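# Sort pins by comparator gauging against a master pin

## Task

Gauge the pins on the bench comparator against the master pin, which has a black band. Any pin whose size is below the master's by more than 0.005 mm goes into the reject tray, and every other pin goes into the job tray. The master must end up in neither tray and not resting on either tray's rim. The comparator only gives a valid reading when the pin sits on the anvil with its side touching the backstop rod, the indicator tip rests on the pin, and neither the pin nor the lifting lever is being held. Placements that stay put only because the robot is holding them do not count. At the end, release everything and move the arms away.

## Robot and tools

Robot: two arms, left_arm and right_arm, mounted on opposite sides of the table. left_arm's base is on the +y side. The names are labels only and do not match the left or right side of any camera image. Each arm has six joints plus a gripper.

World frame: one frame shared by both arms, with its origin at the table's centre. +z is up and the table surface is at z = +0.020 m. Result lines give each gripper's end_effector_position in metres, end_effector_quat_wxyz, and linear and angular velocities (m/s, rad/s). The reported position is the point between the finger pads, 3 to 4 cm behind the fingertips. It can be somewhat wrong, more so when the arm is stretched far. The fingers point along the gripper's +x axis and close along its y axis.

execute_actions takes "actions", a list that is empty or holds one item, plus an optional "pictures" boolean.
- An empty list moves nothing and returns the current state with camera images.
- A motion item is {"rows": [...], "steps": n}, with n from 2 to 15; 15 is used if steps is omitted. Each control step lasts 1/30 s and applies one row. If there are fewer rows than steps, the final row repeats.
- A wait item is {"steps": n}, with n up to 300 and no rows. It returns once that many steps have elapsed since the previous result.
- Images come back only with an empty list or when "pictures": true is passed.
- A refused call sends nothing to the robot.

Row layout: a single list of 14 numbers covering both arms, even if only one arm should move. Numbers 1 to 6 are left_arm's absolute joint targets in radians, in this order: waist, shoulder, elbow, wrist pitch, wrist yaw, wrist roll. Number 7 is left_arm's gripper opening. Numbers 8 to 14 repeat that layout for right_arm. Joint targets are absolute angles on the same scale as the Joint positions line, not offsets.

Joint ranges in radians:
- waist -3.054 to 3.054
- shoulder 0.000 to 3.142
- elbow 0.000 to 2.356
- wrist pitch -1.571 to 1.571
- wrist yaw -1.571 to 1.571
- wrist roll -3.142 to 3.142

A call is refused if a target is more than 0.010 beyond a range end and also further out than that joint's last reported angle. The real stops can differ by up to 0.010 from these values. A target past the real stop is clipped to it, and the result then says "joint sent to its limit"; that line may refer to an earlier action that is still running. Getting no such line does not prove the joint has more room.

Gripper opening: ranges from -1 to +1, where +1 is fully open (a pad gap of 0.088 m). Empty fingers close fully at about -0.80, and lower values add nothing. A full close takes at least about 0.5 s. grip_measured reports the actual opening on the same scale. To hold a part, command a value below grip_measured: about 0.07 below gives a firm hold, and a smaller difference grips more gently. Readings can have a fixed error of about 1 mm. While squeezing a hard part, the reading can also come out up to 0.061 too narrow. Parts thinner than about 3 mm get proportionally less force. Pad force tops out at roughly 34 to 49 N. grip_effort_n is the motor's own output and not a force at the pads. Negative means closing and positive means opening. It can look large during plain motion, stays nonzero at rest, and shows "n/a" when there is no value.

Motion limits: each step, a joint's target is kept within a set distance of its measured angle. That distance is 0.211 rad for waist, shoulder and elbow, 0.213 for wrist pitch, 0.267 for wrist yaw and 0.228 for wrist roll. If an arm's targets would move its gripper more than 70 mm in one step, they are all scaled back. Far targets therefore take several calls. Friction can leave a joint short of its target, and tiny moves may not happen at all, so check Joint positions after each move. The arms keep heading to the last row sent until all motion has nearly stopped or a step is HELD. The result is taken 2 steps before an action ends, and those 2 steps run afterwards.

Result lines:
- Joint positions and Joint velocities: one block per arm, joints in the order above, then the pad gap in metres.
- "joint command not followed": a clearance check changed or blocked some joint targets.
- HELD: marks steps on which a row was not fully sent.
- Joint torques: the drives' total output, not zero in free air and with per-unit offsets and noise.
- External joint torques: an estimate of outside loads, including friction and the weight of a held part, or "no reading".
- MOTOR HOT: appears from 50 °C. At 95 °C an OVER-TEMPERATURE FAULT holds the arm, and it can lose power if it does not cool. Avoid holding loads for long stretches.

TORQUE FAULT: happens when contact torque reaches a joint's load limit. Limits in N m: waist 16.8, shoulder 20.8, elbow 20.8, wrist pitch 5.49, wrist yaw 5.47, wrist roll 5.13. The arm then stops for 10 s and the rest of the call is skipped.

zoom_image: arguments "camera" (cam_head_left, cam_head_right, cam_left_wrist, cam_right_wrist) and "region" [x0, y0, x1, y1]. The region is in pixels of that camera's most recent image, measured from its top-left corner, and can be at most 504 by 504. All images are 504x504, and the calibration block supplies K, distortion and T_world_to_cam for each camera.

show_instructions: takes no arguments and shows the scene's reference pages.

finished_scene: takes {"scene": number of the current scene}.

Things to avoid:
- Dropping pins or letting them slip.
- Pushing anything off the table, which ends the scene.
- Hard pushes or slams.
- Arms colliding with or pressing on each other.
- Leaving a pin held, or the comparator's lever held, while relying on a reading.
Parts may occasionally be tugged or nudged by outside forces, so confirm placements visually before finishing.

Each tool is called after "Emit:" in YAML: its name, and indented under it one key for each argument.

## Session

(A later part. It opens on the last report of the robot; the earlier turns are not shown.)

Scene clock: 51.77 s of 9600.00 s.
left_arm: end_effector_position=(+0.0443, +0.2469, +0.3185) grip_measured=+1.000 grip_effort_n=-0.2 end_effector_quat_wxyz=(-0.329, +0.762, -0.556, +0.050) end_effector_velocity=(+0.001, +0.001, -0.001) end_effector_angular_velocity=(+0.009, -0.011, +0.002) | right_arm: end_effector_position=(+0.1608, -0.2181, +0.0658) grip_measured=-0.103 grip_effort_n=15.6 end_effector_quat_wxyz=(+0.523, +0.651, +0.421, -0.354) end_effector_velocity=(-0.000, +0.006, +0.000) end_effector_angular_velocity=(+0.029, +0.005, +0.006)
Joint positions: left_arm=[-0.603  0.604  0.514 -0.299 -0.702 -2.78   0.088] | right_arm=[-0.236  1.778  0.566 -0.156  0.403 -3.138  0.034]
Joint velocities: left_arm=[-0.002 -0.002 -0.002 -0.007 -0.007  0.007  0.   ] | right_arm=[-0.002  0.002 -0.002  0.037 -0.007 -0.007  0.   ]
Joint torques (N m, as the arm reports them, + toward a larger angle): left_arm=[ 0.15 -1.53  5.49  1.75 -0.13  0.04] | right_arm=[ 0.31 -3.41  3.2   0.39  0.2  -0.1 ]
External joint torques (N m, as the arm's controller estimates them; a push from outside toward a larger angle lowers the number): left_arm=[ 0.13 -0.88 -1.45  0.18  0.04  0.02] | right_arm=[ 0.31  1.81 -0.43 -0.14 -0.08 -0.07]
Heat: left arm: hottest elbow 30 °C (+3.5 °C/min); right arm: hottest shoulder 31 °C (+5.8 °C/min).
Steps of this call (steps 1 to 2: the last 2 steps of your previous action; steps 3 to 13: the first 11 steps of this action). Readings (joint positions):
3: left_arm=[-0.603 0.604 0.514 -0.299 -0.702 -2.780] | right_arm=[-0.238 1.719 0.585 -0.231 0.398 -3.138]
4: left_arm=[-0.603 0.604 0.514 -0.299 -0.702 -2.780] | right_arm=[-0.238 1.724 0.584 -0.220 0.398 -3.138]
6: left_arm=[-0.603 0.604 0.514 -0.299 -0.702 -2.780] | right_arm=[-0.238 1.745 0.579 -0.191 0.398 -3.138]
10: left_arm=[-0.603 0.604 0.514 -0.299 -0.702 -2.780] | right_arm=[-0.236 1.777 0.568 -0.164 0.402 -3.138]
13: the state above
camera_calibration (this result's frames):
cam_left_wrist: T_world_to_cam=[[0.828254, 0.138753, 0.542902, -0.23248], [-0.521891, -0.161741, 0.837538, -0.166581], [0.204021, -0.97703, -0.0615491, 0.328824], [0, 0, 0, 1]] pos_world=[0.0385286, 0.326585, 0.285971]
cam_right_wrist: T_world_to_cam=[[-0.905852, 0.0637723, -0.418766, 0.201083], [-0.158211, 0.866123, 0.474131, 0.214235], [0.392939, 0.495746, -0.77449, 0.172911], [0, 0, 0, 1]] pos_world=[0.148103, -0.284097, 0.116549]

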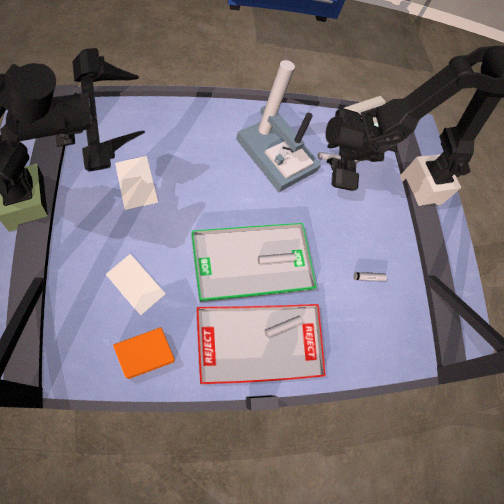

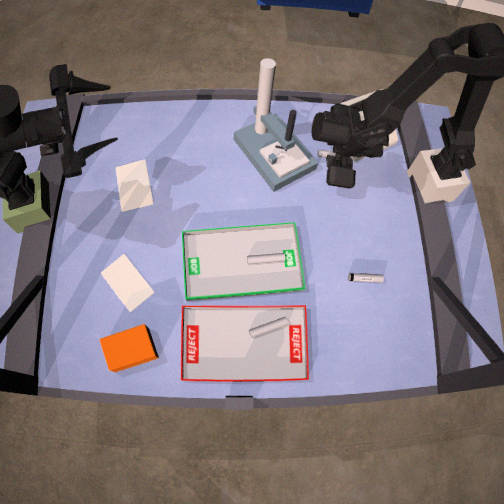

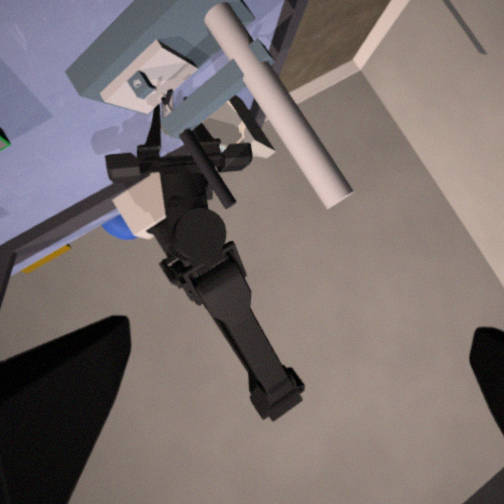

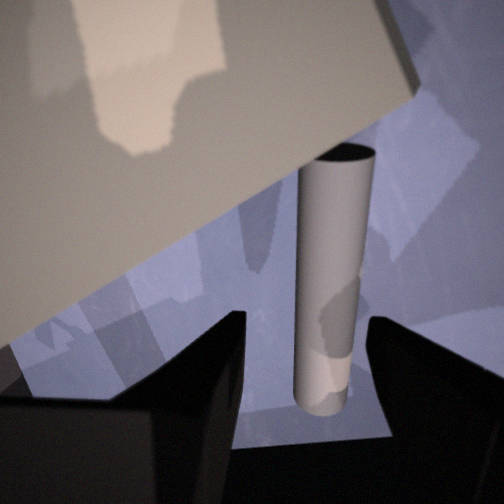

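Emit:
execute_actions:
  actions:
    - {"rows":[[-0.6,0.6,0.5,-0.3,-0.7,-2.78,1,-0.212,1.785,0.558,-0.15,0.4,-3.14,-0.2],[-0.6,0.6,0.5,-0.3,-0.7,-2.78,1,-0.212,1.785,0.558,-0.15,0.4,-3.14,-0.2],[-0.6,0.6,0.5,-0.3,-0.7,-2.78,1,-0.212,1.785,0.558,-0.15,0.4,-3.14,-0.2],[-0.6,0.6,0.5,-0.3,-0.7,-2.78,1,-0.212,1.8,0.555,-0.135,0.4,-3.14,-0.2],[-0.6,0.6,0.5,-0.3,-0.7,-2.78,1,-0.212,1.81,0.552,-0.125,0.4,-3.14,-0.2]],"steps":13}
  pictures: true

Scene clock: 52.23 s of 9600.00 s.
left_arm: end_effector_position=(+0.0443, +0.2469, +0.3185) grip_measured=+1.000 grip_effort_n=-0.2 end_effector_quat_wxyz=(-0.329, +0.762, -0.556, +0.050) end_effector_velocity=(+0.001, -0.001, +0.003) end_effector_angular_velocity=(-0.024, +0.011, +0.011) | right_arm: end_effector_position=(+0.1557, -0.2160, +0.0625) grip_measured=-0.195 grip_effort_n=-15.6 end_effector_quat_wxyz=(+0.526, +0.648, +0.428, -0.346) end_effector_velocity=(-0.000, -0.006, -0.002) end_effector_angular_velocity=(-0.014, +0.008, -0.008)
Joint positions: left_arm=[-0.603  0.604  0.514 -0.299 -0.702 -2.78   0.088] | right_arm=[-0.215  1.794  0.563 -0.132  0.406 -3.138  0.029]
Joint velocities: left_arm=[ 0.002 -0.002 -0.002  0.022 -0.007 -0.007  0.   ] | right_arm=[-0.002 -0.002 -0.012 -0.007 -0.007  0.007 -0.001]
Joint torques (N m, as the arm reports them, + toward a larger angle): left_arm=[ 0.16 -1.54  5.49  1.75 -0.13  0.04] | right_arm=[ 0.34 -2.98  2.9   0.53  0.09 -0.09]
External joint torques (N m, as the arm's controller estimates them; a push from outside toward a larger angle lowers the number): left_arm=[ 0.14 -0.84 -1.55  0.15  0.05  0.02] | right_arm=[ 0.35  2.28 -0.63 -0.02 -0.2  -0.07]
Heat: left arm: hottest elbow 30 °C (+3.4 °C/min); right arm: hottest shoulder 31 °C (+5.7 °C/min).
Steps of this call (steps 1 to 2: the last 2 steps of your previous action; step 3: the robot went on to your last target; steps 4 to 14: the first 11 steps of this action). Readings (joint positions):
4: left_arm=[-0.603 0.604 0.514 -0.299 -0.702 -2.780] | right_arm=[-0.235 1.779 0.566 -0.154 0.403 -3.138]
5: left_arm=[-0.603 0.604 0.514 -0.299 -0.702 -2.780] | right_arm=[-0.230 1.779 0.566 -0.153 0.403 -3.138]
7: left_arm=[-0.603 0.604 0.514 -0.299 -0.702 -2.780] | right_arm=[-0.221 1.781 0.566 -0.151 0.403 -3.138]
11: left_arm=[-0.603 0.604 0.514 -0.299 -0.702 -2.780] | right_arm=[-0.215 1.794 0.564 -0.134 0.406 -3.138]
14: the state above
camera_calibration (this result's frames):
cam_left_wrist: T_world_to_cam=[[0.828254, 0.138753, 0.542902, -0.23248], [-0.521891, -0.161741, 0.837538, -0.166581], [0.204021, -0.97703, -0.0615491, 0.328824], [0, 0, 0, 1]] pos_world=[0.0385286, 0.326585, 0.285971]
cam_right_wrist: T_world_to_cam=[[-0.905732, 0.0468987, -0.421249, 0.191442], [-0.177554, 0.860472, 0.477559, 0.214711], [0.384869, 0.507335, -0.77103, 0.174815], [0, 0, 0, 1]] pos_world=[0.144237, -0.282421, 0.112895]

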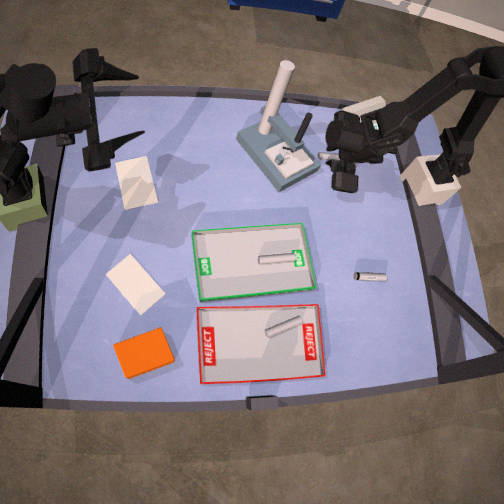

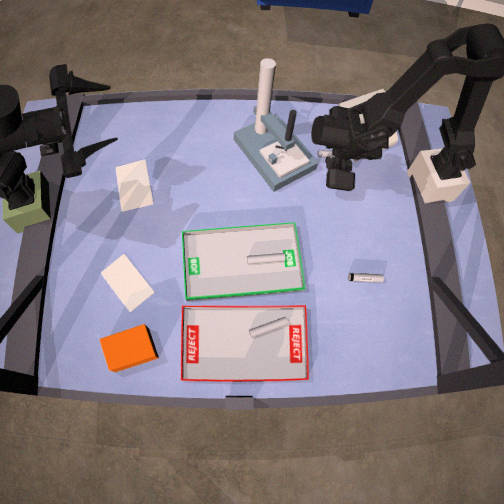

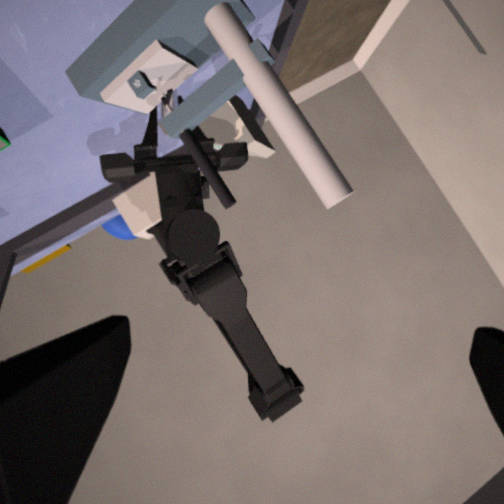

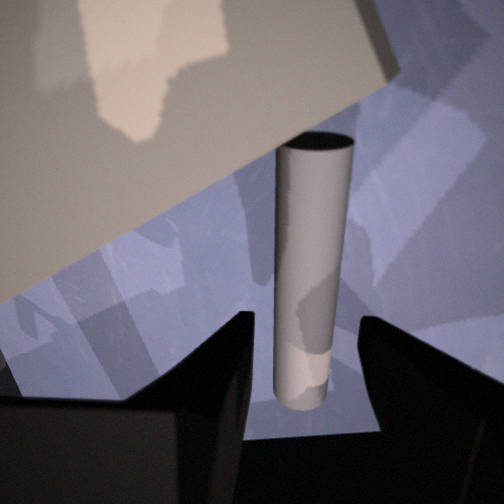

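Centred; close slowly.

Emit:
execute_actions:
  actions:
    - {"rows":[[-0.6,0.6,0.5,-0.3,-0.7,-2.78,1,-0.212,1.81,0.552,-0.125,0.4,-3.14,-0.3],[-0.6,0.6,0.5,-0.3,-0.7,-2.78,1,-0.212,1.81,0.552,-0.125,0.4,-3.14,-0.36],[-0.6,0.6,0.5,-0.3,-0.7,-2.78,1,-0.212,1.81,0.552,-0.125,0.4,-3.14,-0.42],[-0.6,0.6,0.5,-0.3,-0.7,-2.78,1,-0.212,1.81,0.552,-0.125,0.4,-3.14,-0.42],[-0.6,0.6,0.5,-0.3,-0.7,-2.78,1,-0.212,1.81,0.552,-0.125,0.4,-3.14,-0.42],[-0.6,0.6,0.5,-0.3,-0.7,-2.78,1,-0.212,1.81,0.552,-0.125,0.4,-3.14,-0.48],[-0.6,0.6,0.5,-0.3,-0.7,-2.78,1,-0.212,1.81,0.552,-0.125,0.4,-3.14,-0.52],[-0.6,0.6,0.5,-0.3,-0.7,-2.78,1,-0.212,1.81,0.552,-0.125,0.4,-3.14,-0.57]],"steps":15}

Emit:
execute_actions:
  actions:
    - {"rows":[[-0.6,0.6,0.5,-0.3,-0.7,-2.78,1,-0.205,1.77,0.565,-0.16,0.4,-3.14,-0.57],[-0.6,0.6,0.5,-0.3,-0.7,-2.78,1,-0.2,1.74,0.575,-0.2,0.4,-3.14,-0.57],[-0.6,0.6,0.5,-0.3,-0.7,-2.78,1,-0.19,1.71,0.587,-0.24,0.4,-3.14,-0.57],[-0.6,0.6,0.5,-0.3,-0.7,-2.78,1,-0.18,1.68,0.6,-0.28,0.4,-3.14,-0.57],[-0.6,0.6,0.5,-0.3,-0.7,-2.78,1,-0.17,1.64,0.615,-0.33,0.4,-3.14,-0.57],[-0.6,0.6,0.5,-0.3,-0.7,-2.78,1,-0.16,1.58,0.64,-0.43,0.4,-3.14,-0.57]],"steps":14}
  pictures: true

Scene clock: 59.03 s of 9600.00 s.
left_arm: end_effector_position=(+0.0443, +0.2469, +0.3185) grip_measured=+1.000 grip_effort_n=-0.2 end_effector_quat_wxyz=(-0.329, +0.762, -0.556, +0.050) end_effector_velocity=(-0.001, +0.001, -0.005) end_effector_angular_velocity=(+0.013, +0.015, -0.003) | right_arm: end_effector_position=(+0.1549, -0.2158, +0.0617) grip_measured=-0.519 grip_effort_n=-83.5 end_effector_quat_wxyz=(+0.526, +0.648, +0.429, -0.345) end_effector_velocity=(-0.002, -0.002, -0.003) end_effector_angular_velocity=(-0.011, +0.017, +0.022)
Joint positions: left_arm=[-0.603  0.604  0.514 -0.299 -0.702 -2.78   0.088] | right_arm=[-0.211  1.798  0.562 -0.127  0.406 -3.138  0.014]
Joint velocities: left_arm=[-0.002 -0.002 -0.002 -0.022  0.007 -0.022  0.   ] | right_arm=[-0.002  0.002 -0.007  0.007 -0.022 -0.022 -0.   ]
Joint torques (N m, as the arm reports them, + toward a larger angle): left_arm=[ 0.16 -1.54  5.5   1.76 -0.13  0.04] | right_arm=[-0.05 -3.23  2.93  0.38  0.06 -0.09]
External joint torques (N m, as the arm's controller estimates them; a push from outside toward a larger angle lowers the number): left_arm=[ 0.16 -0.89 -1.43  0.19  0.04  0.02] | right_arm=[-0.07  2.06 -0.64 -0.19 -0.22 -0.07]
Heat: left arm: hottest elbow 30 °C (+3.0 °C/min); right arm: hottest shoulder 30 °C (+4.1 °C/min).
Steps of this call (steps 1 to 2: the last 2 steps of your previous action; steps 3 to 15: the robot went on to your last target; steps 16 to 90: nothing new was sent; then 3.37 s passed at rest; steps 91 to 103: the first 13 steps of this action). Readings (joint positions):
91: left_arm=[-0.603 0.604 0.514 -0.299 -0.702 -2.780] | right_arm=[-0.214 1.794 0.562 -0.130 0.406 -3.138]
92: left_arm=[-0.603 0.604 0.514 -0.299 -0.702 -2.780] | right_arm=[-0.214 1.795 0.562 -0.128 0.406 -3.138]
94: left_arm=[-0.603 0.604 0.514 -0.299 -0.702 -2.780] | right_arm=[-0.212 1.797 0.562 -0.127 0.406 -3.138]
98: left_arm=[-0.603 0.604 0.514 -0.299 -0.702 -2.780] | right_arm=[-0.211 1.798 0.562 -0.127 0.406 -3.138]
103: the state above

Scene clock: 59.50 s of 9600.00 s.
left_arm: end_effector_position=(+0.0443, +0.2469, +0.3185) grip_measured=+1.000 grip_effort_n=-0.2 end_effector_quat_wxyz=(-0.329, +0.762, -0.556, +0.050) end_effector_velocity=(-0.001, -0.000, +0.003) end_effector_angular_velocity=(-0.015, +0.008, +0.002) | right_arm: end_effector_position=(+0.1413, -0.2149, +0.1137) grip_measured=-0.519 grip_effort_n=-83.5 end_effector_quat_wxyz=(+0.534, +0.635, +0.447, -0.336) end_effector_velocity=(-0.002, -0.031, +0.013) end_effector_angular_velocity=(-0.136, -0.016, +0.022)
Joint positions: left_arm=[-0.603  0.604  0.514 -0.299 -0.702 -2.78   0.088] | right_arm=[-0.164  1.591  0.634 -0.409  0.396 -3.138  0.014]
Joint velocities: left_arm=[-0.007 -0.002  0.002  0.007 -0.007 -0.007  0.   ] | right_arm=[ 0.017 -0.076  0.017 -0.227  0.007 -0.007  0.   ]
Joint torques (N m, as the arm reports them, + toward a larger angle): left_arm=[ 0.16 -1.53  5.49  1.74 -0.13  0.04] | right_arm=[ 0.34 -4.55  5.63 -0.06  0.46 -0.09]
External joint torques (N m, as the arm's controller estimates them; a push from outside toward a larger angle lowers the number): left_arm=[ 0.19 -0.84 -1.56  0.15  0.04  0.02] | right_arm=[ 0.39 -0.28  1.54 -0.49  0.2  -0.07]
Heat: left arm: hottest elbow 30 °C (+3.0 °C/min); right arm: hottest shoulder 30 °C (+4.0 °C/min).
Steps of this call (steps 1 to 2: the last 2 steps of your previous action; steps 3 to 14: the first 12 steps of this action). Readings (joint positions):
3: left_arm=[-0.603 0.604 0.514 -0.299 -0.702 -2.780] | right_arm=[-0.211 1.795 0.562 -0.129 0.406 -3.138]
4: left_arm=[-0.603 0.604 0.514 -0.299 -0.702 -2.780] | right_arm=[-0.211 1.788 0.563 -0.143 0.403 -3.138]
6: left_arm=[-0.603 0.604 0.514 -0.299 -0.702 -2.780] | right_arm=[-0.201 1.755 0.572 -0.196 0.396 -3.138]
10: left_arm=[-0.603 0.604 0.514 -0.299 -0.702 -2.780] | right_arm=[-0.172 1.635 0.610 -0.360 0.395 -3.138]
14: the state above
camera_calibration (this result's frames):
cam_left_wrist: T_world_to_cam=[[0.828254, 0.138753, 0.542902, -0.23248], [-0.521891, -0.161741, 0.837538, -0.166581], [0.204021, -0.97703, -0.0615491, 0.328824], [0, 0, 0, 1]] pos_world=[0.0385286, 0.326585, 0.285971]
cam_right_wrist: T_world_to_cam=[[-0.910925, -0.00192482, -0.412567, 0.189158], [-0.217808, 0.851523, 0.476936, 0.190668], [0.350393, 0.524313, -0.776093, 0.228412], [0, 0, 0, 1]] pos_world=[0.133804, -0.281754, 0.164373]

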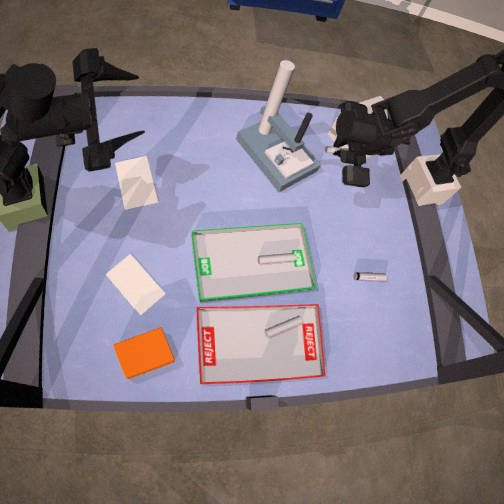

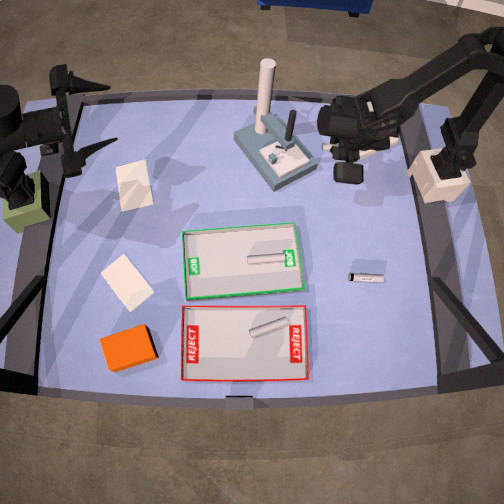

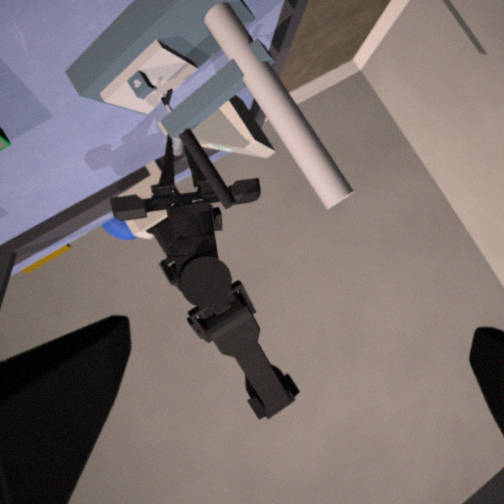

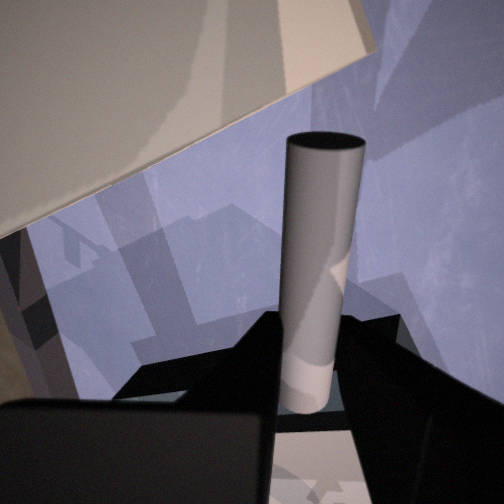

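Emit:
execute_actions:
  actions:
    - {"rows":[[-0.6,0.6,0.5,-0.3,-0.7,-2.78,1,0.54,1.5,0.7,-0.5,0.2,-2.6,-0.57]],"steps":15}

Emit:
execute_actions:
  actions:
    - {"rows":[[-0.6,0.6,0.5,-0.3,-0.7,-2.78,1,0.54,1.9,1.291,-0.55,0,-2.0,-0.57]],"steps":15}

Emit:
execute_actions:
  actions:
    - {"rows":[[-0.6,0.6,0.5,-0.3,-0.7,-2.78,1,0.54,2.25,1.8,-0.66,0,-2.0,-0.57]],"steps":15}

Emit:
execute_actions:
  actions:
    - {"rows":[[-0.6,0.6,0.5,-0.3,-0.7,-2.78,1,0.54,2.38,2.0,-0.7,0,-2.0,-0.57],[-0.6,0.6,0.5,-0.3,-0.7,-2.78,1,0.54,2.38,2.0,-0.7,0,-2.0,-0.57],[-0.6,0.6,0.5,-0.3,-0.7,-2.78,1,0.54,2.42,2.06,-0.7,0,-2.0,-0.57],[-0.6,0.6,0.5,-0.3,-0.7,-2.78,1,0.54,2.46,2.12,-0.72,0,-2.0,-0.57],[-0.6,0.6,0.5,-0.3,-0.7,-2.78,1,0.54,2.5,2.12,-0.74,0,-2.0,-0.57],[-0.6,0.6,0.5,-0.3,-0.7,-2.78,1,0.54,2.525,2.13,-0.74,0,-2.0,-0.57]],"steps":15}

Emit:
execute_actions:
  actions:
    - {"steps":6}
  pictures: true

Scene clock: 60.27 s of 9600.00 s.
left_arm: end_effector_position=(+0.0443, +0.2469, +0.3185) grip_measured=+1.000 grip_effort_n=-0.2 end_effector_quat_wxyz=(-0.329, +0.762, -0.556, +0.050) end_effector_velocity=(-0.000, +0.001, -0.001) end_effector_angular_velocity=(-0.002, +0.014, +0.006) | right_arm: end_effector_position=(-0.0580, -0.2504, +0.1372) grip_measured=-0.519 grip_effort_n=-83.5 end_effector_quat_wxyz=(+0.452, +0.534, +0.612, -0.369) end_effector_velocity=(-0.182, -0.128, -0.001) end_effector_angular_velocity=(-0.047, +0.100, +0.637)
Joint positions: left_arm=[-0.603  0.604  0.514 -0.299 -0.702 -2.78   0.088] | right_arm=[ 0.493  1.508  0.697 -0.497  0.194 -2.619  0.014]
Joint velocities: left_arm=[-0.007 -0.002 -0.002 -0.007 -0.007 -0.022  0.   ] | right_arm=[ 0.779 -0.007 -0.002 -0.007 -0.066  0.168  0.   ]
Joint torques (N m, as the arm reports them, + toward a larger angle): left_arm=[ 0.17 -1.55  5.5   1.75 -0.13  0.04] | right_arm=[-2.07 -4.93  6.02  0.2   0.46  0.18]
External joint torques (N m, as the arm's controller estimates them; a push from outside toward a larger angle lowers the number): left_arm=[ 0.18 -0.89 -1.47  0.17  0.04  0.02] | right_arm=[-0.5  -0.05  0.85 -0.42  0.08  0.18]
Heat: left arm: hottest elbow 30 °C (+3.0 °C/min); right arm: hottest shoulder 30 °C (+4.0 °C/min).
Steps of this call (steps 1 to 2: the last 2 steps of your previous action; steps 3 to 10: the robot went on to your last target; steps 11 to 23: the first 13 steps of this action). Readings (joint positions):
11: left_arm=[-0.603 0.604 0.514 -0.299 -0.702 -2.780] | right_arm=[-0.151 1.580 0.639 -0.440 0.386 -3.105]
12: left_arm=[-0.603 0.604 0.514 -0.299 -0.702 -2.780] | right_arm=[-0.110 1.569 0.645 -0.461 0.340 -3.049]
14: left_arm=[-0.603 0.604 0.514 -0.299 -0.702 -2.780] | right_arm=[0.000 1.540 0.662 -0.475 0.264 -2.932]
18: left_arm=[-0.603 0.604 0.514 -0.299 -0.702 -2.780] | right_arm=[0.236 1.509 0.696 -0.486 0.216 -2.703]
23: the state above

Scene clock: 60.77 s of 9600.00 s.
left_arm: end_effector_position=(+0.0443, +0.2469, +0.3185) grip_measured=+1.000 grip_effort_n=-0.2 end_effector_quat_wxyz=(-0.329, +0.762, -0.556, +0.050) end_effector_velocity=(+0.001, +0.001, -0.001) end_effector_angular_velocity=(+0.003, +0.001, +0.006) | right_arm: end_effector_position=(-0.1921, -0.1669, +0.1738) grip_measured=-0.519 grip_effort_n=-83.5 end_effector_quat_wxyz=(+0.252, +0.550, +0.534, -0.590) end_effector_velocity=(-0.104, +0.104, +0.173) end_effector_angular_velocity=(+0.313, +0.464, -0.197)
Joint positions: left_arm=[-0.603  0.604  0.514 -0.299 -0.702 -2.78   0.088] | right_arm=[ 0.537  1.89   1.267 -0.543  0.005 -2.024  0.014]
Joint velocities: left_arm=[-0.002 -0.002 -0.002 -0.007 -0.007 -0.007  0.   ] | right_arm=[-0.002 -0.046  0.476  0.022 -0.037  0.227 -0.   ]
Joint torques (N m, as the arm reports them, + toward a larger angle): left_arm=[ 0.16 -1.53  5.47  1.76 -0.13  0.04] | right_arm=[ 0.34 -6.11  4.89  0.13 -0.18  0.2 ]
External joint torques (N m, as the arm's controller estimates them; a push from outside toward a larger angle lowers the number): left_arm=[ 0.15 -0.88 -1.47  0.19  0.04  0.01] | right_arm=[ 0.34  1.04  0.35 -0.36 -0.14  0.19]
Heat: left arm: hottest elbow 30 °C (+3.0 °C/min); right arm: hottest shoulder 30 °C (+4.0 °C/min).
Steps of this call (steps 1 to 2: the last 2 steps of your previous action; steps 3 to 15: the first 13 steps of this action). Readings (joint positions):
3: left_arm=[-0.603 0.604 0.514 -0.299 -0.702 -2.780] | right_arm=[0.526 1.534 0.721 -0.521 0.173 -2.570]
4: left_arm=[-0.603 0.604 0.514 -0.299 -0.702 -2.780] | right_arm=[0.527 1.584 0.769 -0.548 0.116 -2.504]
6: left_arm=[-0.603 0.604 0.514 -0.299 -0.702 -2.780] | right_arm=[0.534 1.710 0.881 -0.535 0.052 -2.377]
10: left_arm=[-0.603 0.604 0.514 -0.299 -0.702 -2.780] | right_arm=[0.537 1.867 1.097 -0.549 0.015 -2.134]
15: the state above

Scene clock: 61.27 s of 9600.00 s.
left_arm: end_effector_position=(+0.0443, +0.2469, +0.3185) grip_measured=+1.000 grip_effort_n=-0.2 end_effector_quat_wxyz=(-0.329, +0.762, -0.556, +0.050) end_effector_velocity=(+0.002, +0.001, -0.001) end_effector_angular_velocity=(-0.002, +0.014, +0.016) | right_arm: end_effector_position=(-0.2623, -0.0932, +0.1688) grip_measured=-0.519 grip_effort_n=-83.5 end_effector_quat_wxyz=(+0.233, +0.547, +0.540, -0.595) end_effector_velocity=(-0.064, +0.072, +0.151) end_effector_angular_velocity=(+0.325, +0.285, +0.014)
Joint positions: left_arm=[-0.603  0.604  0.514 -0.299 -0.702 -2.78   0.088] | right_arm=[ 0.538  2.248  1.777 -0.656  0.003 -2.004  0.014]
Joint velocities: left_arm=[ 0.002 -0.002 -0.002 -0.007 -0.007 -0.022  0.   ] | right_arm=[-0.002 -0.061  0.349  0.022  0.007 -0.022  0.   ]
Joint torques (N m, as the arm reports them, + toward a larger angle): left_arm=[ 0.17 -1.54  5.51  1.75 -0.14  0.05] | right_arm=[ 0.36 -9.27  6.36  0.4  -0.18  0.19]
External joint torques (N m, as the arm's controller estimates them; a push from outside toward a larger angle lowers the number): left_arm=[ 0.16 -0.85 -1.5   0.16  0.04  0.03] | right_arm=[ 0.38  0.87  0.88 -0.36 -0.14  0.17]
Heat: left arm: hottest elbow 30 °C (+3.0 °C/min); right arm: hottest shoulder 31 °C (+5.1 °C/min).
Steps of this call (steps 1 to 2: the last 2 steps of your previous action; steps 3 to 15: the first 13 steps of this action). Readings (joint positions):
3: left_arm=[-0.603 0.604 0.514 -0.299 -0.702 -2.780] | right_arm=[0.537 1.915 1.311 -0.577 0.004 -2.011]
4: left_arm=[-0.603 0.604 0.514 -0.299 -0.702 -2.780] | right_arm=[0.538 1.960 1.366 -0.619 0.003 -2.011]
6: left_arm=[-0.603 0.604 0.514 -0.299 -0.702 -2.780] | right_arm=[0.538 2.074 1.484 -0.622 0.003 -2.006]
10: left_arm=[-0.603 0.604 0.514 -0.299 -0.702 -2.780] | right_arm=[0.538 2.232 1.677 -0.656 0.003 -2.005]
15: the state above

Scene clock: 61.77 s of 9600.00 s.
left_arm: end_effector_position=(+0.0443, +0.2469, +0.3185) grip_measured=+1.000 grip_effort_n=-0.2 end_effector_quat_wxyz=(-0.329, +0.762, -0.556, +0.050) end_effector_velocity=(+0.001, +0.001, -0.001) end_effector_angular_velocity=(+0.003, +0.001, +0.006) | right_arm: end_effector_position=(-0.2936, -0.0600, +0.1259) grip_measured=-0.519 grip_effort_n=-83.5 end_effector_quat_wxyz=(+0.245, +0.551, +0.530, -0.596) end_effector_velocity=(+0.015, -0.012, -0.076) end_effector_angular_velocity=(-0.116, -0.123, +0.001)
Joint positions: left_arm=[-0.603  0.604  0.514 -0.299 -0.702 -2.78   0.088] | right_arm=[ 0.538  2.522  2.103 -0.74   0.003 -2.004  0.014]
Joint velocities: left_arm=[-0.002 -0.002 -0.002 -0.007 -0.007 -0.007  0.   ] | right_arm=[-0.002  0.134  0.002 -0.037  0.007 -0.007 -0.   ]
Joint torques (N m, as the arm reports them, + toward a larger angle): left_arm=[ 0.17 -1.54  5.5   1.75 -0.13  0.04] | right_arm=[  0.31 -11.82   9.71   0.64  -0.17   0.2 ]
External joint torques (N m, as the arm's controller estimates them; a push from outside toward a larger angle lowers the number): left_arm=[ 0.18 -0.85 -1.54  0.15  0.04  0.02] | right_arm=[ 0.34  2.19  2.57 -0.43 -0.13  0.17]
Heat: left arm: hottest elbow 30 °C (+3.0 °C/min); right arm: hottest shoulder 31 °C (+5.0 °C/min).
Steps of this call (steps 1 to 2: the last 2 steps of your previous action; steps 3 to 15: the first 13 steps of this action). Readings (joint positions):
3: left_arm=[-0.603 0.604 0.514 -0.299 -0.702 -2.780] | right_arm=[0.538 2.260 1.817 -0.677 0.003 -2.004]
4: left_arm=[-0.603 0.604 0.514 -0.299 -0.702 -2.780] | right_arm=[0.538 2.289 1.866 -0.693 0.003 -2.004]
6: left_arm=[-0.603 0.604 0.514 -0.299 -0.702 -2.780] | right_arm=[0.538 2.359 1.969 -0.688 0.003 -2.004]
10: left_arm=[-0.603 0.604 0.514 -0.299 -0.702 -2.780] | right_arm=[0.538 2.469 2.093 -0.721 0.003 -2.004]
15: the state above

Scene clock: 61.97 s of 9600.00 s.
left_arm: end_effector_position=(+0.0443, +0.2469, +0.3185) grip_measured=+1.000 grip_effort_n=-0.2 end_effector_quat_wxyz=(-0.329, +0.762, -0.556, +0.050) end_effector_velocity=(+0.001, +0.001, +0.002) end_effector_angular_velocity=(-0.015, +0.008, +0.006) | right_arm: end_effector_position=(-0.2956, -0.0580, +0.1282) grip_measured=-0.519 grip_effort_n=-83.5 end_effector_quat_wxyz=(+0.242, +0.550, +0.533, -0.596) end_effector_velocity=(-0.013, +0.014, +0.030) end_effector_angular_velocity=(+0.052, +0.062, -0.006)
Joint positions: left_arm=[-0.603  0.604  0.514 -0.299 -0.702 -2.78   0.088] | right_arm=[ 0.538  2.526  2.116 -0.74   0.003 -2.004  0.014]
Joint velocities: left_arm=[-0.002 -0.007 -0.002  0.007 -0.007 -0.007  0.   ] | right_arm=[-0.002 -0.002  0.085 -0.007 -0.007  0.007  0.   ]
Joint torques (N m, as the arm reports them, + toward a larger angle): left_arm=[ 0.16 -1.54  5.49  1.75 -0.13  0.04] | right_arm=[  0.32 -11.17   7.84   0.59  -0.17   0.19]
External joint torques (N m, as the arm's controller estimates them; a push from outside toward a larger angle lowers the number): left_arm=[ 0.16 -0.86 -1.49  0.17  0.04  0.02] | right_arm=[ 0.22  1.09  1.79 -0.31 -0.12  0.17]
Heat: left arm: hottest elbow 30 °C (+3.0 °C/min); right arm: hottest shoulder 31 °C (+5.0 °C/min).
Kept back: nothing.
Steps of this call (steps 1 to 2: the last 2 steps of your previous action; steps 3 to 6: the robot went on to your last target). Readings (joint positions):
1: left_arm=[-0.603 0.604 0.514 -0.299 -0.702 -2.780] | right_arm=[0.538 2.525 2.103 -0.740 0.003 -2.004]
2: left_arm=[-0.603 0.604 0.514 -0.299 -0.702 -2.780] | right_arm=[0.538 2.526 2.103 -0.740 0.003 -2.004]
4: left_arm=[-0.603 0.604 0.514 -0.299 -0.702 -2.780] | right_arm=[0.538 2.526 2.108 -0.740 0.003 -2.004]
6: the state above
camera_calibration (this result's frames):
cam_left_wrist: T_world_to_cam=[[0.828254, 0.138753, 0.542902, -0.23248], [-0.521891, -0.161741, 0.837538, -0.166581], [0.204021, -0.97703, -0.0615491, 0.328824], [0, 0, 0, 1]] pos_world=[0.0385286, 0.326585, 0.285971]
cam_right_wrist: T_world_to_cam=[[-0.898093, 0.287296, 0.333002, -0.277504], [0.424752, 0.762983, 0.48728, 0.138427], [-0.114081, 0.579066, -0.807259, 0.180315], [0, 0, 0, 1]] pos_world=[-0.287451, -0.130306, 0.170518]

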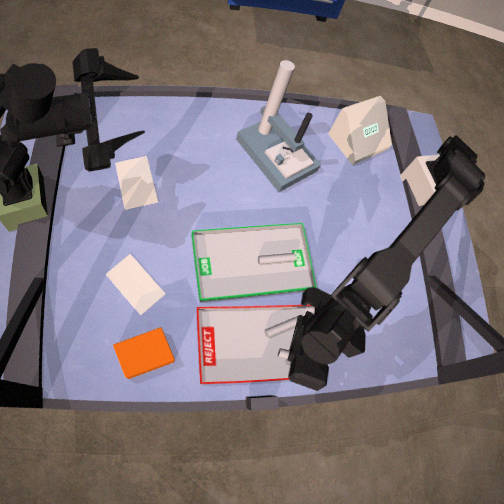

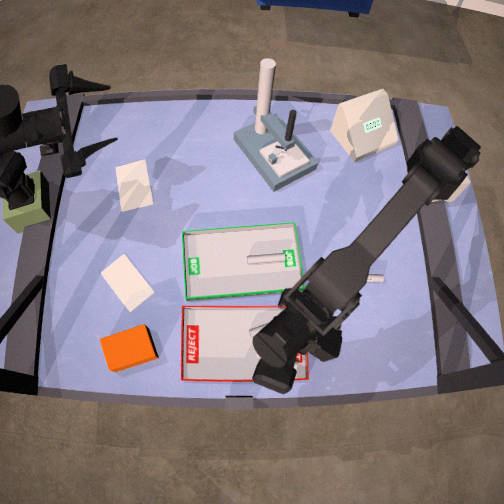

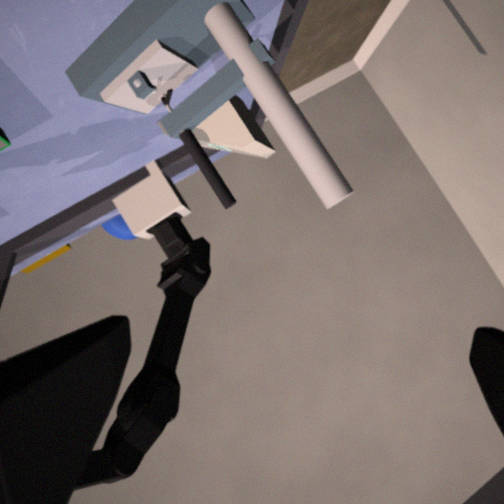

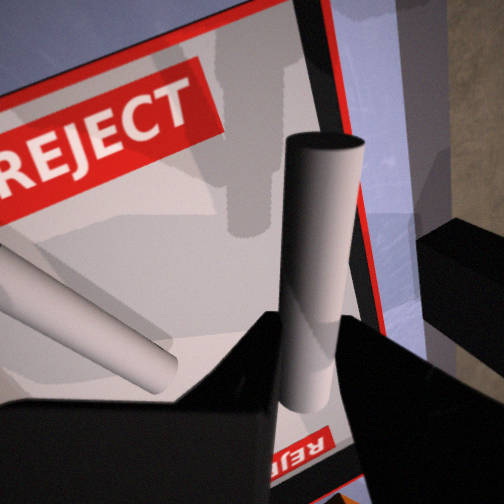

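Emit:
execute_actions:
  actions:
    - {"rows":[[-0.6,0.6,0.5,-0.3,-0.7,-2.78,1,0.54,2.534,2.108,-0.72,0,-2.0,-0.57],[-0.6,0.6,0.5,-0.3,-0.7,-2.78,1,0.54,2.543,2.096,-0.7,0,-2.0,-0.57],[-0.6,0.6,0.5,-0.3,-0.7,-2.78,1,0.54,2.552,2.084,-0.68,0,-2.0,-0.57],[-0.6,0.6,0.5,-0.3,-0.7,-2.78,1,0.54,2.561,2.072,-0.66,0,-2.0,-0.57],[-0.6,0.6,0.5,-0.3,-0.7,-2.78,1,0.54,2.57,2.06,-0.64,0,-2.0,-0.57],[-0.6,0.6,0.5,-0.3,-0.7,-2.78,1,0.54,2.576,2.052,-0.62,0,-2.0,-0.57]],"steps":15}
  pictures: true

Scene clock: 62.50 s of 9600.00 s.
left_arm: end_effector_position=(+0.0443, +0.2469, +0.3185) grip_measured=+1.000 grip_effort_n=-0.2 end_effector_quat_wxyz=(-0.329, +0.762, -0.556, +0.050) end_effector_velocity=(+0.002, +0.002, -0.006) end_effector_angular_velocity=(+0.016, +0.008, +0.016) | right_arm: end_effector_position=(-0.2967, -0.0567, +0.0914) grip_measured=-0.519 grip_effort_n=-83.5 end_effector_quat_wxyz=(+0.241, +0.550, +0.534, -0.596) end_effector_velocity=(+0.010, -0.010, -0.039) end_effector_angular_velocity=(-0.058, -0.042, -0.006)
Joint positions: left_arm=[-0.603  0.604  0.514 -0.299 -0.702 -2.78   0.088] | right_arm=[ 0.538  2.575  2.057 -0.63   0.003 -2.004  0.014]
Joint velocities: left_arm=[ 0.002 -0.002 -0.007 -0.022 -0.007 -0.022  0.   ] | right_arm=[-0.002  0.046 -0.046  0.022 -0.007  0.007 -0.   ]
Joint torques (N m, as the arm reports them, + toward a larger angle): left_arm=[ 0.14 -1.53  5.5   1.75 -0.13  0.05] | right_arm=[  0.32 -11.29   6.35   0.97  -0.17   0.19]
External joint torques (N m, as the arm's controller estimates them; a push from outside toward a larger angle lowers the number): left_arm=[ 0.13 -0.87 -1.43  0.19  0.04  0.02] | right_arm=[ 0.32  2.51 -0.5  -0.13 -0.13  0.17]
Heat: left arm: hottest elbow 30 °C (+3.0 °C/min); right arm: hottest shoulder 31 °C (+5.0 °C/min).
Steps of this call (steps 1 to 3: the robot went on to your last target; steps 4 to 16: the first 13 steps of this action). Readings (joint positions):
4: left_arm=[-0.603 0.604 0.514 -0.299 -0.702 -2.780] | right_arm=[0.538 2.526 2.119 -0.740 0.003 -2.004]
5: left_arm=[-0.603 0.604 0.514 -0.299 -0.702 -2.780] | right_arm=[0.538 2.527 2.117 -0.734 0.003 -2.004]
7: left_arm=[-0.603 0.604 0.514 -0.299 -0.702 -2.780] | right_arm=[0.538 2.532 2.106 -0.701 0.003 -2.004]
11: left_arm=[-0.603 0.604 0.514 -0.299 -0.702 -2.780] | right_arm=[0.538 2.551 2.077 -0.643 0.003 -2.004]
16: the state above
camera_calibration (this result's frames):
cam_left_wrist: T_world_to_cam=[[0.828254, 0.138753, 0.542902, -0.23248], [-0.521891, -0.161741, 0.837538, -0.166581], [0.204021, -0.97703, -0.0615491, 0.328824], [0, 0, 0, 1]] pos_world=[0.0385286, 0.326585, 0.285971]
cam_right_wrist: T_world_to_cam=[[-0.897481, 0.286647, 0.335204, -0.266712], [0.425646, 0.762036, 0.487983, 0.156062], [-0.115559, 0.580633, -0.805923, 0.14927], [0, 0, 0, 1]] pos_world=[-0.288547, -0.129144, 0.133547]

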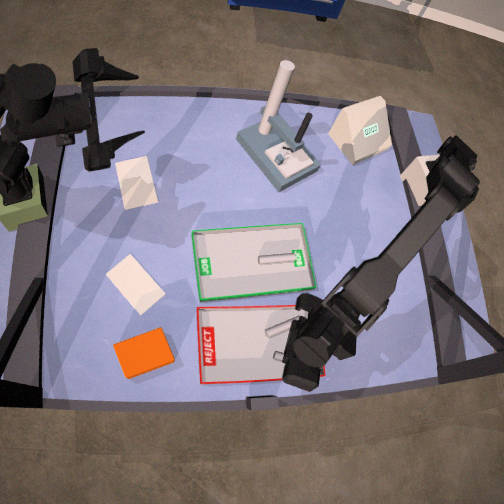

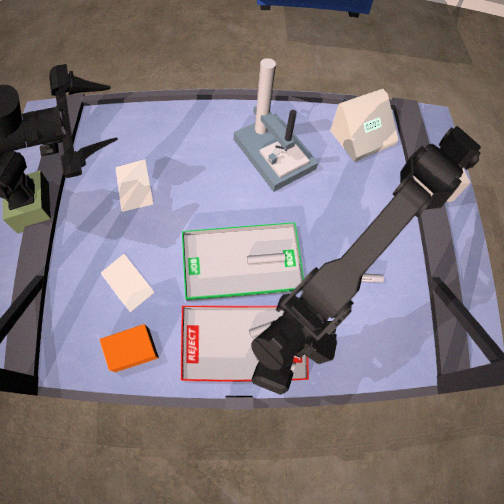

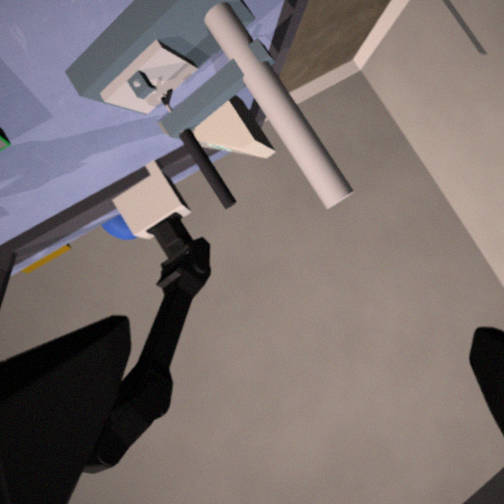

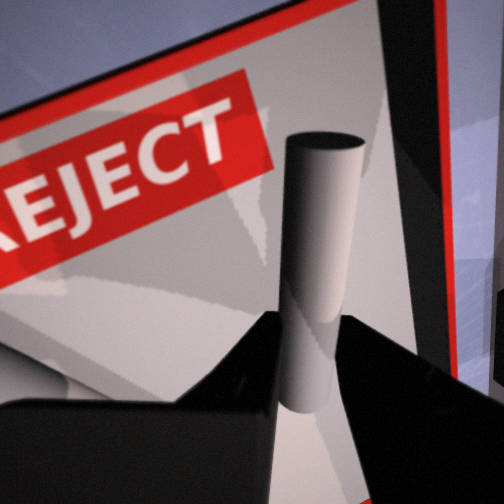

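Emit:
execute_actions:
  actions:
    - {"rows":[[-0.6,0.6,0.5,-0.3,-0.7,-2.78,1,0.54,2.582,2.044,-0.61,0,-2.0,-0.57],[-0.6,0.6,0.5,-0.3,-0.7,-2.78,1,0.54,2.588,2.036,-0.6,0,-2.0,-0.57],[-0.6,0.6,0.5,-0.3,-0.7,-2.78,1,0.54,2.594,2.028,-0.585,0,-2.0,-0.57]],"steps":14}

Scene clock: 62.97 s of 9600.00 s.
left_arm: end_effector_position=(+0.0443, +0.2469, +0.3185) grip_measured=+1.000 grip_effort_n=-0.2 end_effector_quat_wxyz=(-0.329, +0.762, -0.556, +0.050) end_effector_velocity=(+0.001, +0.002, -0.004) end_effector_angular_velocity=(+0.017, -0.003, +0.006) | right_arm: end_effector_position=(-0.2986, -0.0549, +0.0850) grip_measured=-0.519 grip_effort_n=-83.5 end_effector_quat_wxyz=(+0.234, +0.548, +0.539, -0.596) end_effector_velocity=(-0.000, -0.003, -0.000) end_effector_angular_velocity=(-0.017, +0.007, +0.014)
Joint positions: left_arm=[-0.603  0.604  0.514 -0.299 -0.702 -2.78   0.088] | right_arm=[ 0.538  2.583  2.039 -0.587  0.002 -2.004  0.014]
Joint velocities: left_arm=[-0.002 -0.002 -0.002 -0.022 -0.007 -0.007  0.   ] | right_arm=[-0.002 -0.002 -0.002 -0.007 -0.022 -0.007  0.   ]
Joint torques (N m, as the arm reports them, + toward a larger angle): left_arm=[ 0.16 -1.54  5.49  1.75 -0.13  0.05] | right_arm=[ 0.32 -9.87  5.42  0.68 -0.17  0.19]
External joint torques (N m, as the arm's controller estimates them; a push from outside toward a larger angle lowers the number): left_arm=[ 0.16 -0.87 -1.47  0.18  0.04  0.02] | right_arm=[ 0.38  2.75 -0.73 -0.3  -0.12  0.17]
Heat: left arm: hottest elbow 30 °C (+3.0 °C/min); right arm: hottest shoulder 31 °C (+5.0 °C/min).
Steps of this call (steps 1 to 2: the last 2 steps of your previous action; steps 3 to 14: the first 12 steps of this action). Readings (joint positions):
3: left_arm=[-0.603 0.604 0.514 -0.299 -0.702 -2.780] | right_arm=[0.538 2.576 2.056 -0.625 0.003 -2.004]
4: left_arm=[-0.603 0.604 0.514 -0.299 -0.702 -2.780] | right_arm=[0.538 2.576 2.054 -0.618 0.003 -2.004]
6: left_arm=[-0.603 0.604 0.514 -0.299 -0.702 -2.780] | right_arm=[0.538 2.576 2.050 -0.601 0.003 -2.004]
10: left_arm=[-0.603 0.604 0.514 -0.299 -0.702 -2.780] | right_arm=[0.538 2.582 2.040 -0.593 0.003 -2.004]
14: the state above

Likely friction; go a bit more.

Emit:
execute_actions:
  actions:
    - {"rows":[[-0.6,0.6,0.5,-0.3,-0.7,-2.78,1,0.54,2.6,2.022,-0.585,0,-2.0,-0.57],[-0.6,0.6,0.5,-0.3,-0.7,-2.78,1,0.54,2.606,2.016,-0.58,0,-2.0,-0.57]],"steps":14}

Scene clock: 63.43 s of 9600.00 s.
left_arm: end_effector_position=(+0.0443, +0.2469, +0.3185) grip_measured=+1.000 grip_effort_n=-0.2 end_effector_quat_wxyz=(-0.329, +0.762, -0.556, +0.050) end_effector_velocity=(-0.001, -0.000, -0.000) end_effector_angular_velocity=(-0.012, +0.018, +0.006) | right_arm: end_effector_position=(-0.2977, -0.0559, +0.0816) grip_measured=-0.519 grip_effort_n=-83.5 end_effector_quat_wxyz=(+0.236, +0.548, +0.537, -0.596) end_effector_velocity=(+0.003, +0.001, +0.003) end_effector_angular_velocity=(-0.008, +0.005, -0.011)
Joint positions: left_arm=[-0.603  0.604  0.514 -0.299 -0.702 -2.78   0.088] | right_arm=[ 0.538  2.585  2.031 -0.582  0.002 -2.004  0.014]
Joint velocities: left_arm=[-0.007  0.002 -0.002  0.007 -0.007 -0.022  0.   ] | right_arm=[-0.007 -0.007 -0.002 -0.007 -0.007  0.007  0.   ]
Joint torques (N m, as the arm reports them, + toward a larger angle): left_arm=[ 0.16 -1.53  5.5   1.75 -0.14  0.04] | right_arm=[ 0.32 -8.82  4.82  0.68 -0.14  0.19]
External joint torques (N m, as the arm's controller estimates them; a push from outside toward a larger angle lowers the number): left_arm=[ 0.18 -0.87 -1.47  0.17  0.04  0.02] | right_arm=[ 0.42  3.89 -1.38 -0.3  -0.1   0.17]
Heat: left arm: hottest elbow 30 °C (+3.0 °C/min); right arm: hottest shoulder 31 °C (+5.0 °C/min).
Steps of this call (steps 1 to 2: the last 2 steps of your previous action; steps 3 to 14: the first 12 steps of this action). Readings (joint positions):
3: left_arm=[-0.603 0.604 0.514 -0.299 -0.702 -2.780] | right_arm=[0.538 2.583 2.038 -0.587 0.002 -2.004]
4: left_arm=[-0.603 0.604 0.514 -0.299 -0.702 -2.780] | right_arm=[0.538 2.584 2.036 -0.587 0.002 -2.004]
6: left_arm=[-0.603 0.604 0.514 -0.299 -0.702 -2.780] | right_arm=[0.538 2.585 2.033 -0.584 0.002 -2.004]
10: left_arm=[-0.603 0.604 0.514 -0.299 -0.702 -2.780] | right_arm=[0.538 2.585 2.032 -0.582 0.002 -2.004]
14: the state above

Contact.

Emit:
execute_actions:
  actions:
    - {"rows":[[-0.6,0.6,0.5,-0.3,-0.7,-2.78,1,0.54,2.575,2.035,-0.582,0,-2.0,-0.57],[-0.6,0.6,0.5,-0.3,-0.7,-2.78,1,0.54,2.575,2.035,-0.582,0,-2.0,-0.45],[-0.6,0.6,0.5,-0.3,-0.7,-2.78,1,0.54,2.575,2.035,-0.582,0,-2.0,-0.35],[-0.6,0.6,0.5,-0.3,-0.7,-2.78,1,0.54,2.57,2.035,-0.582,0,-2.0,-0.25]],"steps":11}

Emit:
execute_actions:
  actions:
    - {"rows":[[-0.6,0.6,0.5,-0.3,-0.7,-2.78,1,0.54,2.555,2.035,-0.6,0,-2.0,-0.25],[-0.6,0.6,0.5,-0.3,-0.7,-2.78,1,0.54,2.54,2.035,-0.62,0,-2.0,-0.25],[-0.6,0.6,0.5,-0.3,-0.7,-2.78,1,0.54,2.52,2.035,-0.64,0,-2.0,-0.25],[-0.6,0.6,0.5,-0.3,-0.7,-2.78,1,0.54,2.49,2.035,-0.67,0,-2.0,-0.25],[-0.6,0.6,0.5,-0.3,-0.7,-2.78,1,0.54,2.45,2.035,-0.71,0,-2.0,-0.25],[-0.6,0.6,0.5,-0.3,-0.7,-2.78,1,0.54,2.4,2.035,-0.75,0,-2.0,-0.25],[-0.6,0.6,0.5,-0.3,-0.7,-2.78,1,0.54,2.3,1.95,-0.75,0,-2.0,-0.25]],"steps":13}

Emit:
execute_actions:
  actions:
    - {"rows":[[-0.6,0.6,0.5,-0.3,-0.7,-2.78,1,0.54,1.7,1.3,-0.7,0,-2.0,-0.25]],"steps":15}
  pictures: true

Scene clock: 63.90 s of 9600.00 s.
left_arm: end_effector_position=(+0.0443, +0.2469, +0.3185) grip_measured=+1.000 grip_effort_n=-0.2 end_effector_quat_wxyz=(-0.329, +0.762, -0.556, +0.050) end_effector_velocity=(+0.001, +0.002, -0.001) end_effector_angular_velocity=(-0.007, +0.016, +0.011) | right_arm: end_effector_position=(-0.2986, -0.0555, +0.0838) grip_measured=-0.281 grip_effort_n=16.5 end_effector_quat_wxyz=(+0.234, +0.547, +0.539, -0.596) end_effector_velocity=(+0.002, +0.002, +0.008) end_effector_angular_velocity=(+0.008, +0.002, -0.012)
Joint positions: left_arm=[-0.603  0.604  0.514 -0.299 -0.702 -2.78   0.088] | right_arm=[ 0.538  2.581  2.031 -0.58   0.001 -2.004  0.025]
Joint velocities: left_arm=[-0.002 -0.007 -0.002 -0.007 -0.007 -0.022  0.   ] | right_arm=[-0.002 -0.017 -0.002 -0.007  0.007  0.007  0.014]
Joint torques (N m, as the arm reports them, + toward a larger angle): left_arm=[ 0.17 -1.53  5.48  1.75 -0.14  0.04] | right_arm=[  0.3  -12.15   7.03   0.44  -0.12   0.19]
External joint torques (N m, as the arm's controller estimates them; a push from outside toward a larger angle lowers the number): left_arm=[ 0.18 -0.83 -1.52  0.16  0.04  0.02] | right_arm=[ 0.34  0.24  0.99 -0.51 -0.08  0.17]
Heat: left arm: hottest elbow 30 °C (+3.0 °C/min); right arm: hottest shoulder 32 °C (+6.0 °C/min).
Steps of this call (steps 1 to 2: the last 2 steps of your previous action; steps 3 to 5: the robot went on to your last target; steps 6 to 14: the first 9 steps of this action). Readings (joint positions):
6: left_arm=[-0.603 0.604 0.514 -0.299 -0.702 -2.780] | right_arm=[0.538 2.585 2.031 -0.582 0.002 -2.004]
7: left_arm=[-0.603 0.604 0.514 -0.299 -0.702 -2.780] | right_arm=[0.538 2.585 2.031 -0.582 0.002 -2.004]
9: left_arm=[-0.603 0.604 0.514 -0.299 -0.702 -2.780] | right_arm=[0.538 2.584 2.031 -0.581 0.002 -2.004]
13: left_arm=[-0.603 0.604 0.514 -0.299 -0.702 -2.780] | right_arm=[0.538 2.582 2.031 -0.580 0.001 -2.004]
14: the state above

Scene clock: 64.33 s of 9600.00 s.
left_arm: end_effector_position=(+0.0443, +0.2469, +0.3185) grip_measured=+1.000 grip_effort_n=-0.2 end_effector_quat_wxyz=(-0.329, +0.762, -0.556, +0.050) end_effector_velocity=(+0.001, +0.003, -0.006) end_effector_angular_velocity=(+0.025, +0.005, +0.011) | right_arm: end_effector_position=(-0.2827, -0.0723, +0.1798) grip_measured=-0.253 grip_effort_n=16.0 end_effector_quat_wxyz=(+0.222, +0.543, +0.548, -0.596) end_effector_velocity=(-0.024, +0.022, +0.452) end_effector_angular_velocity=(+0.622, +0.582, +0.025)
Joint positions: left_arm=[-0.603  0.604  0.514 -0.299 -0.702 -2.78   0.088] | right_arm=[ 0.538  2.345  1.977 -0.731  0.001 -2.004  0.027]
Joint velocities: left_arm=[-0.002 -0.002 -0.002 -0.037 -0.007 -0.022  0.   ] | right_arm=[ 0.002 -0.847 -0.002  0.007 -0.007 -0.022 -0.   ]
Joint torques (N m, as the arm reports them, + toward a larger angle): left_arm=[ 0.13 -1.53  5.49  1.75 -0.13  0.04] | right_arm=[ 0.28 -8.61  4.36  0.17 -0.12  0.19]
External joint torques (N m, as the arm's controller estimates them; a push from outside toward a larger angle lowers the number): left_arm=[ 0.13 -0.87 -1.44  0.19  0.04  0.02] | right_arm=[ 0.19  0.44 -0.73 -0.61 -0.07  0.17]
Heat: left arm: hottest elbow 30 °C (+3.0 °C/min); right arm: hottest shoulder 32 °C (+6.1 °C/min).
Steps of this call (steps 1 to 2: the last 2 steps of your previous action; steps 3 to 13: the first 11 steps of this action). Readings (joint positions):
3: left_arm=[-0.603 0.604 0.514 -0.299 -0.702 -2.780] | right_arm=[0.538 2.580 2.031 -0.581 0.001 -2.004]
4: left_arm=[-0.603 0.604 0.514 -0.299 -0.702 -2.780] | right_arm=[0.538 2.577 2.031 -0.590 0.001 -2.004]
6: left_arm=[-0.603 0.604 0.514 -0.299 -0.702 -2.780] | right_arm=[0.538 2.561 2.031 -0.622 0.001 -2.004]
10: left_arm=[-0.603 0.604 0.514 -0.299 -0.702 -2.780] | right_arm=[0.538 2.452 1.999 -0.711 0.001 -2.004]
13: the state above

Scene clock: 64.83 s of 9600.00 s.
left_arm: end_effector_position=(+0.0443, +0.2469, +0.3185) grip_measured=+1.000 grip_effort_n=-0.2 end_effector_quat_wxyz=(-0.329, +0.762, -0.556, +0.050) end_effector_velocity=(+0.001, +0.002, -0.004) end_effector_angular_velocity=(+0.017, -0.003, +0.006) | right_arm: end_effector_position=(-0.1876, -0.1731, +0.2627) grip_measured=-0.253 grip_effort_n=16.0 end_effector_quat_wxyz=(+0.203, +0.537, +0.562, -0.595) end_effector_velocity=(+0.082, -0.084, -0.103) end_effector_angular_velocity=(-0.239, -0.212, -0.010)
Joint positions: left_arm=[-0.603  0.604  0.514 -0.299 -0.702 -2.78   0.088] | right_arm=[ 0.538  1.708  1.359 -0.702  0.001 -2.003  0.027]
Joint velocities: left_arm=[-0.002 -0.002 -0.002 -0.022 -0.007 -0.007  0.   ] | right_arm=[-0.007 -0.188 -0.486 -0.022 -0.007  0.007 -0.   ]
Joint torques (N m, as the arm reports them, + toward a larger angle): left_arm=[ 0.18 -1.54  5.48  1.75 -0.14  0.04] | right_arm=[ 0.28 -5.32  5.08  0.8  -0.12  0.16]
External joint torques (N m, as the arm's controller estimates them; a push from outside toward a larger angle lowers the number): left_arm=[ 0.18 -0.88 -1.46  0.19  0.04  0.02] | right_arm=[ 0.32  0.4  -0.83 -0.39 -0.09  0.13]
Heat: left arm: hottest elbow 30 °C (+3.0 °C/min); right arm: hottest shoulder 32 °C (+6.0 °C/min).
Steps of this call (steps 1 to 2: the last 2 steps of your previous action; steps 3 to 15: the first 13 steps of this action). Readings (joint positions):
3: left_arm=[-0.603 0.604 0.514 -0.299 -0.702 -2.780] | right_arm=[0.538 2.260 1.950 -0.714 0.001 -2.003]
4: left_arm=[-0.603 0.604 0.514 -0.299 -0.702 -2.780] | right_arm=[0.538 2.211 1.892 -0.713 0.001 -2.003]
6: left_arm=[-0.603 0.604 0.514 -0.299 -0.702 -2.780] | right_arm=[0.538 2.108 1.771 -0.719 0.001 -2.003]
10: left_arm=[-0.603 0.604 0.514 -0.299 -0.702 -2.780] | right_arm=[0.538 1.885 1.551 -0.704 0.001 -2.003]
15: the state above
camera_calibration (this result's frames):
cam_left_wrist: T_world_to_cam=[[0.828254, 0.138753, 0.542902, -0.23248], [-0.521891, -0.161741, 0.837538, -0.166581], [0.204021, -0.97703, -0.0615491, 0.328824], [0, 0, 0, 1]] pos_world=[0.0385286, 0.326585, 0.285971]
cam_right_wrist: T_world_to_cam=[[-0.871828, 0.260422, 0.414844, -0.213494], [0.459745, 0.727243, 0.509659, 0.109288], [-0.168966, 0.635057, -0.753759, 0.353215], [0, 0, 0, 1]] pos_world=[-0.176694, -0.248192, 0.299106]

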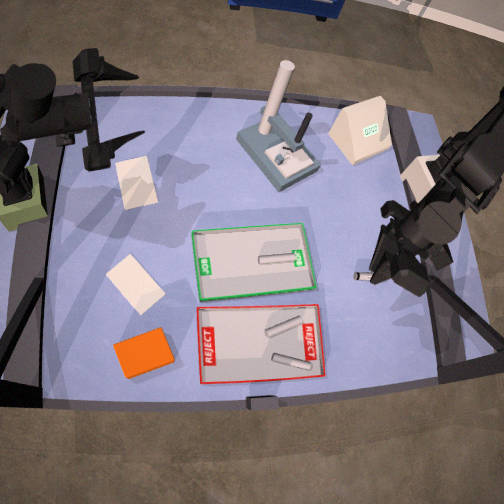

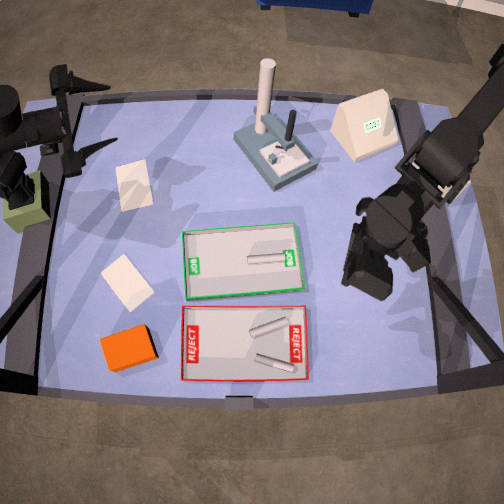

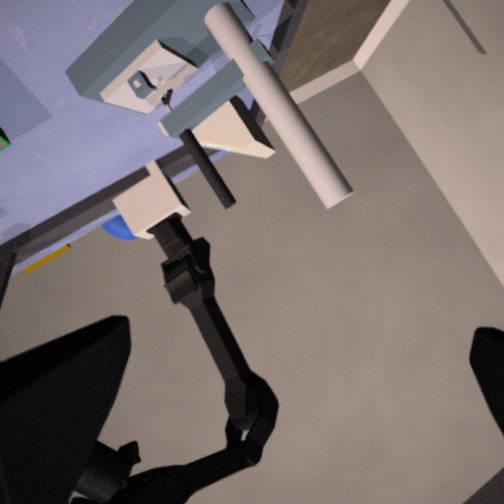

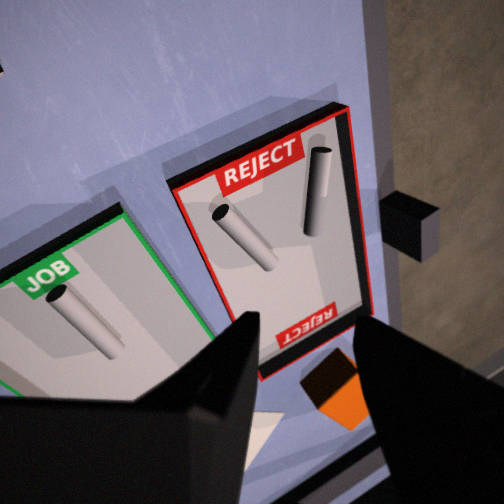

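Emit:
finished_scene:
  scene: 2

The scene is finished: the task was done.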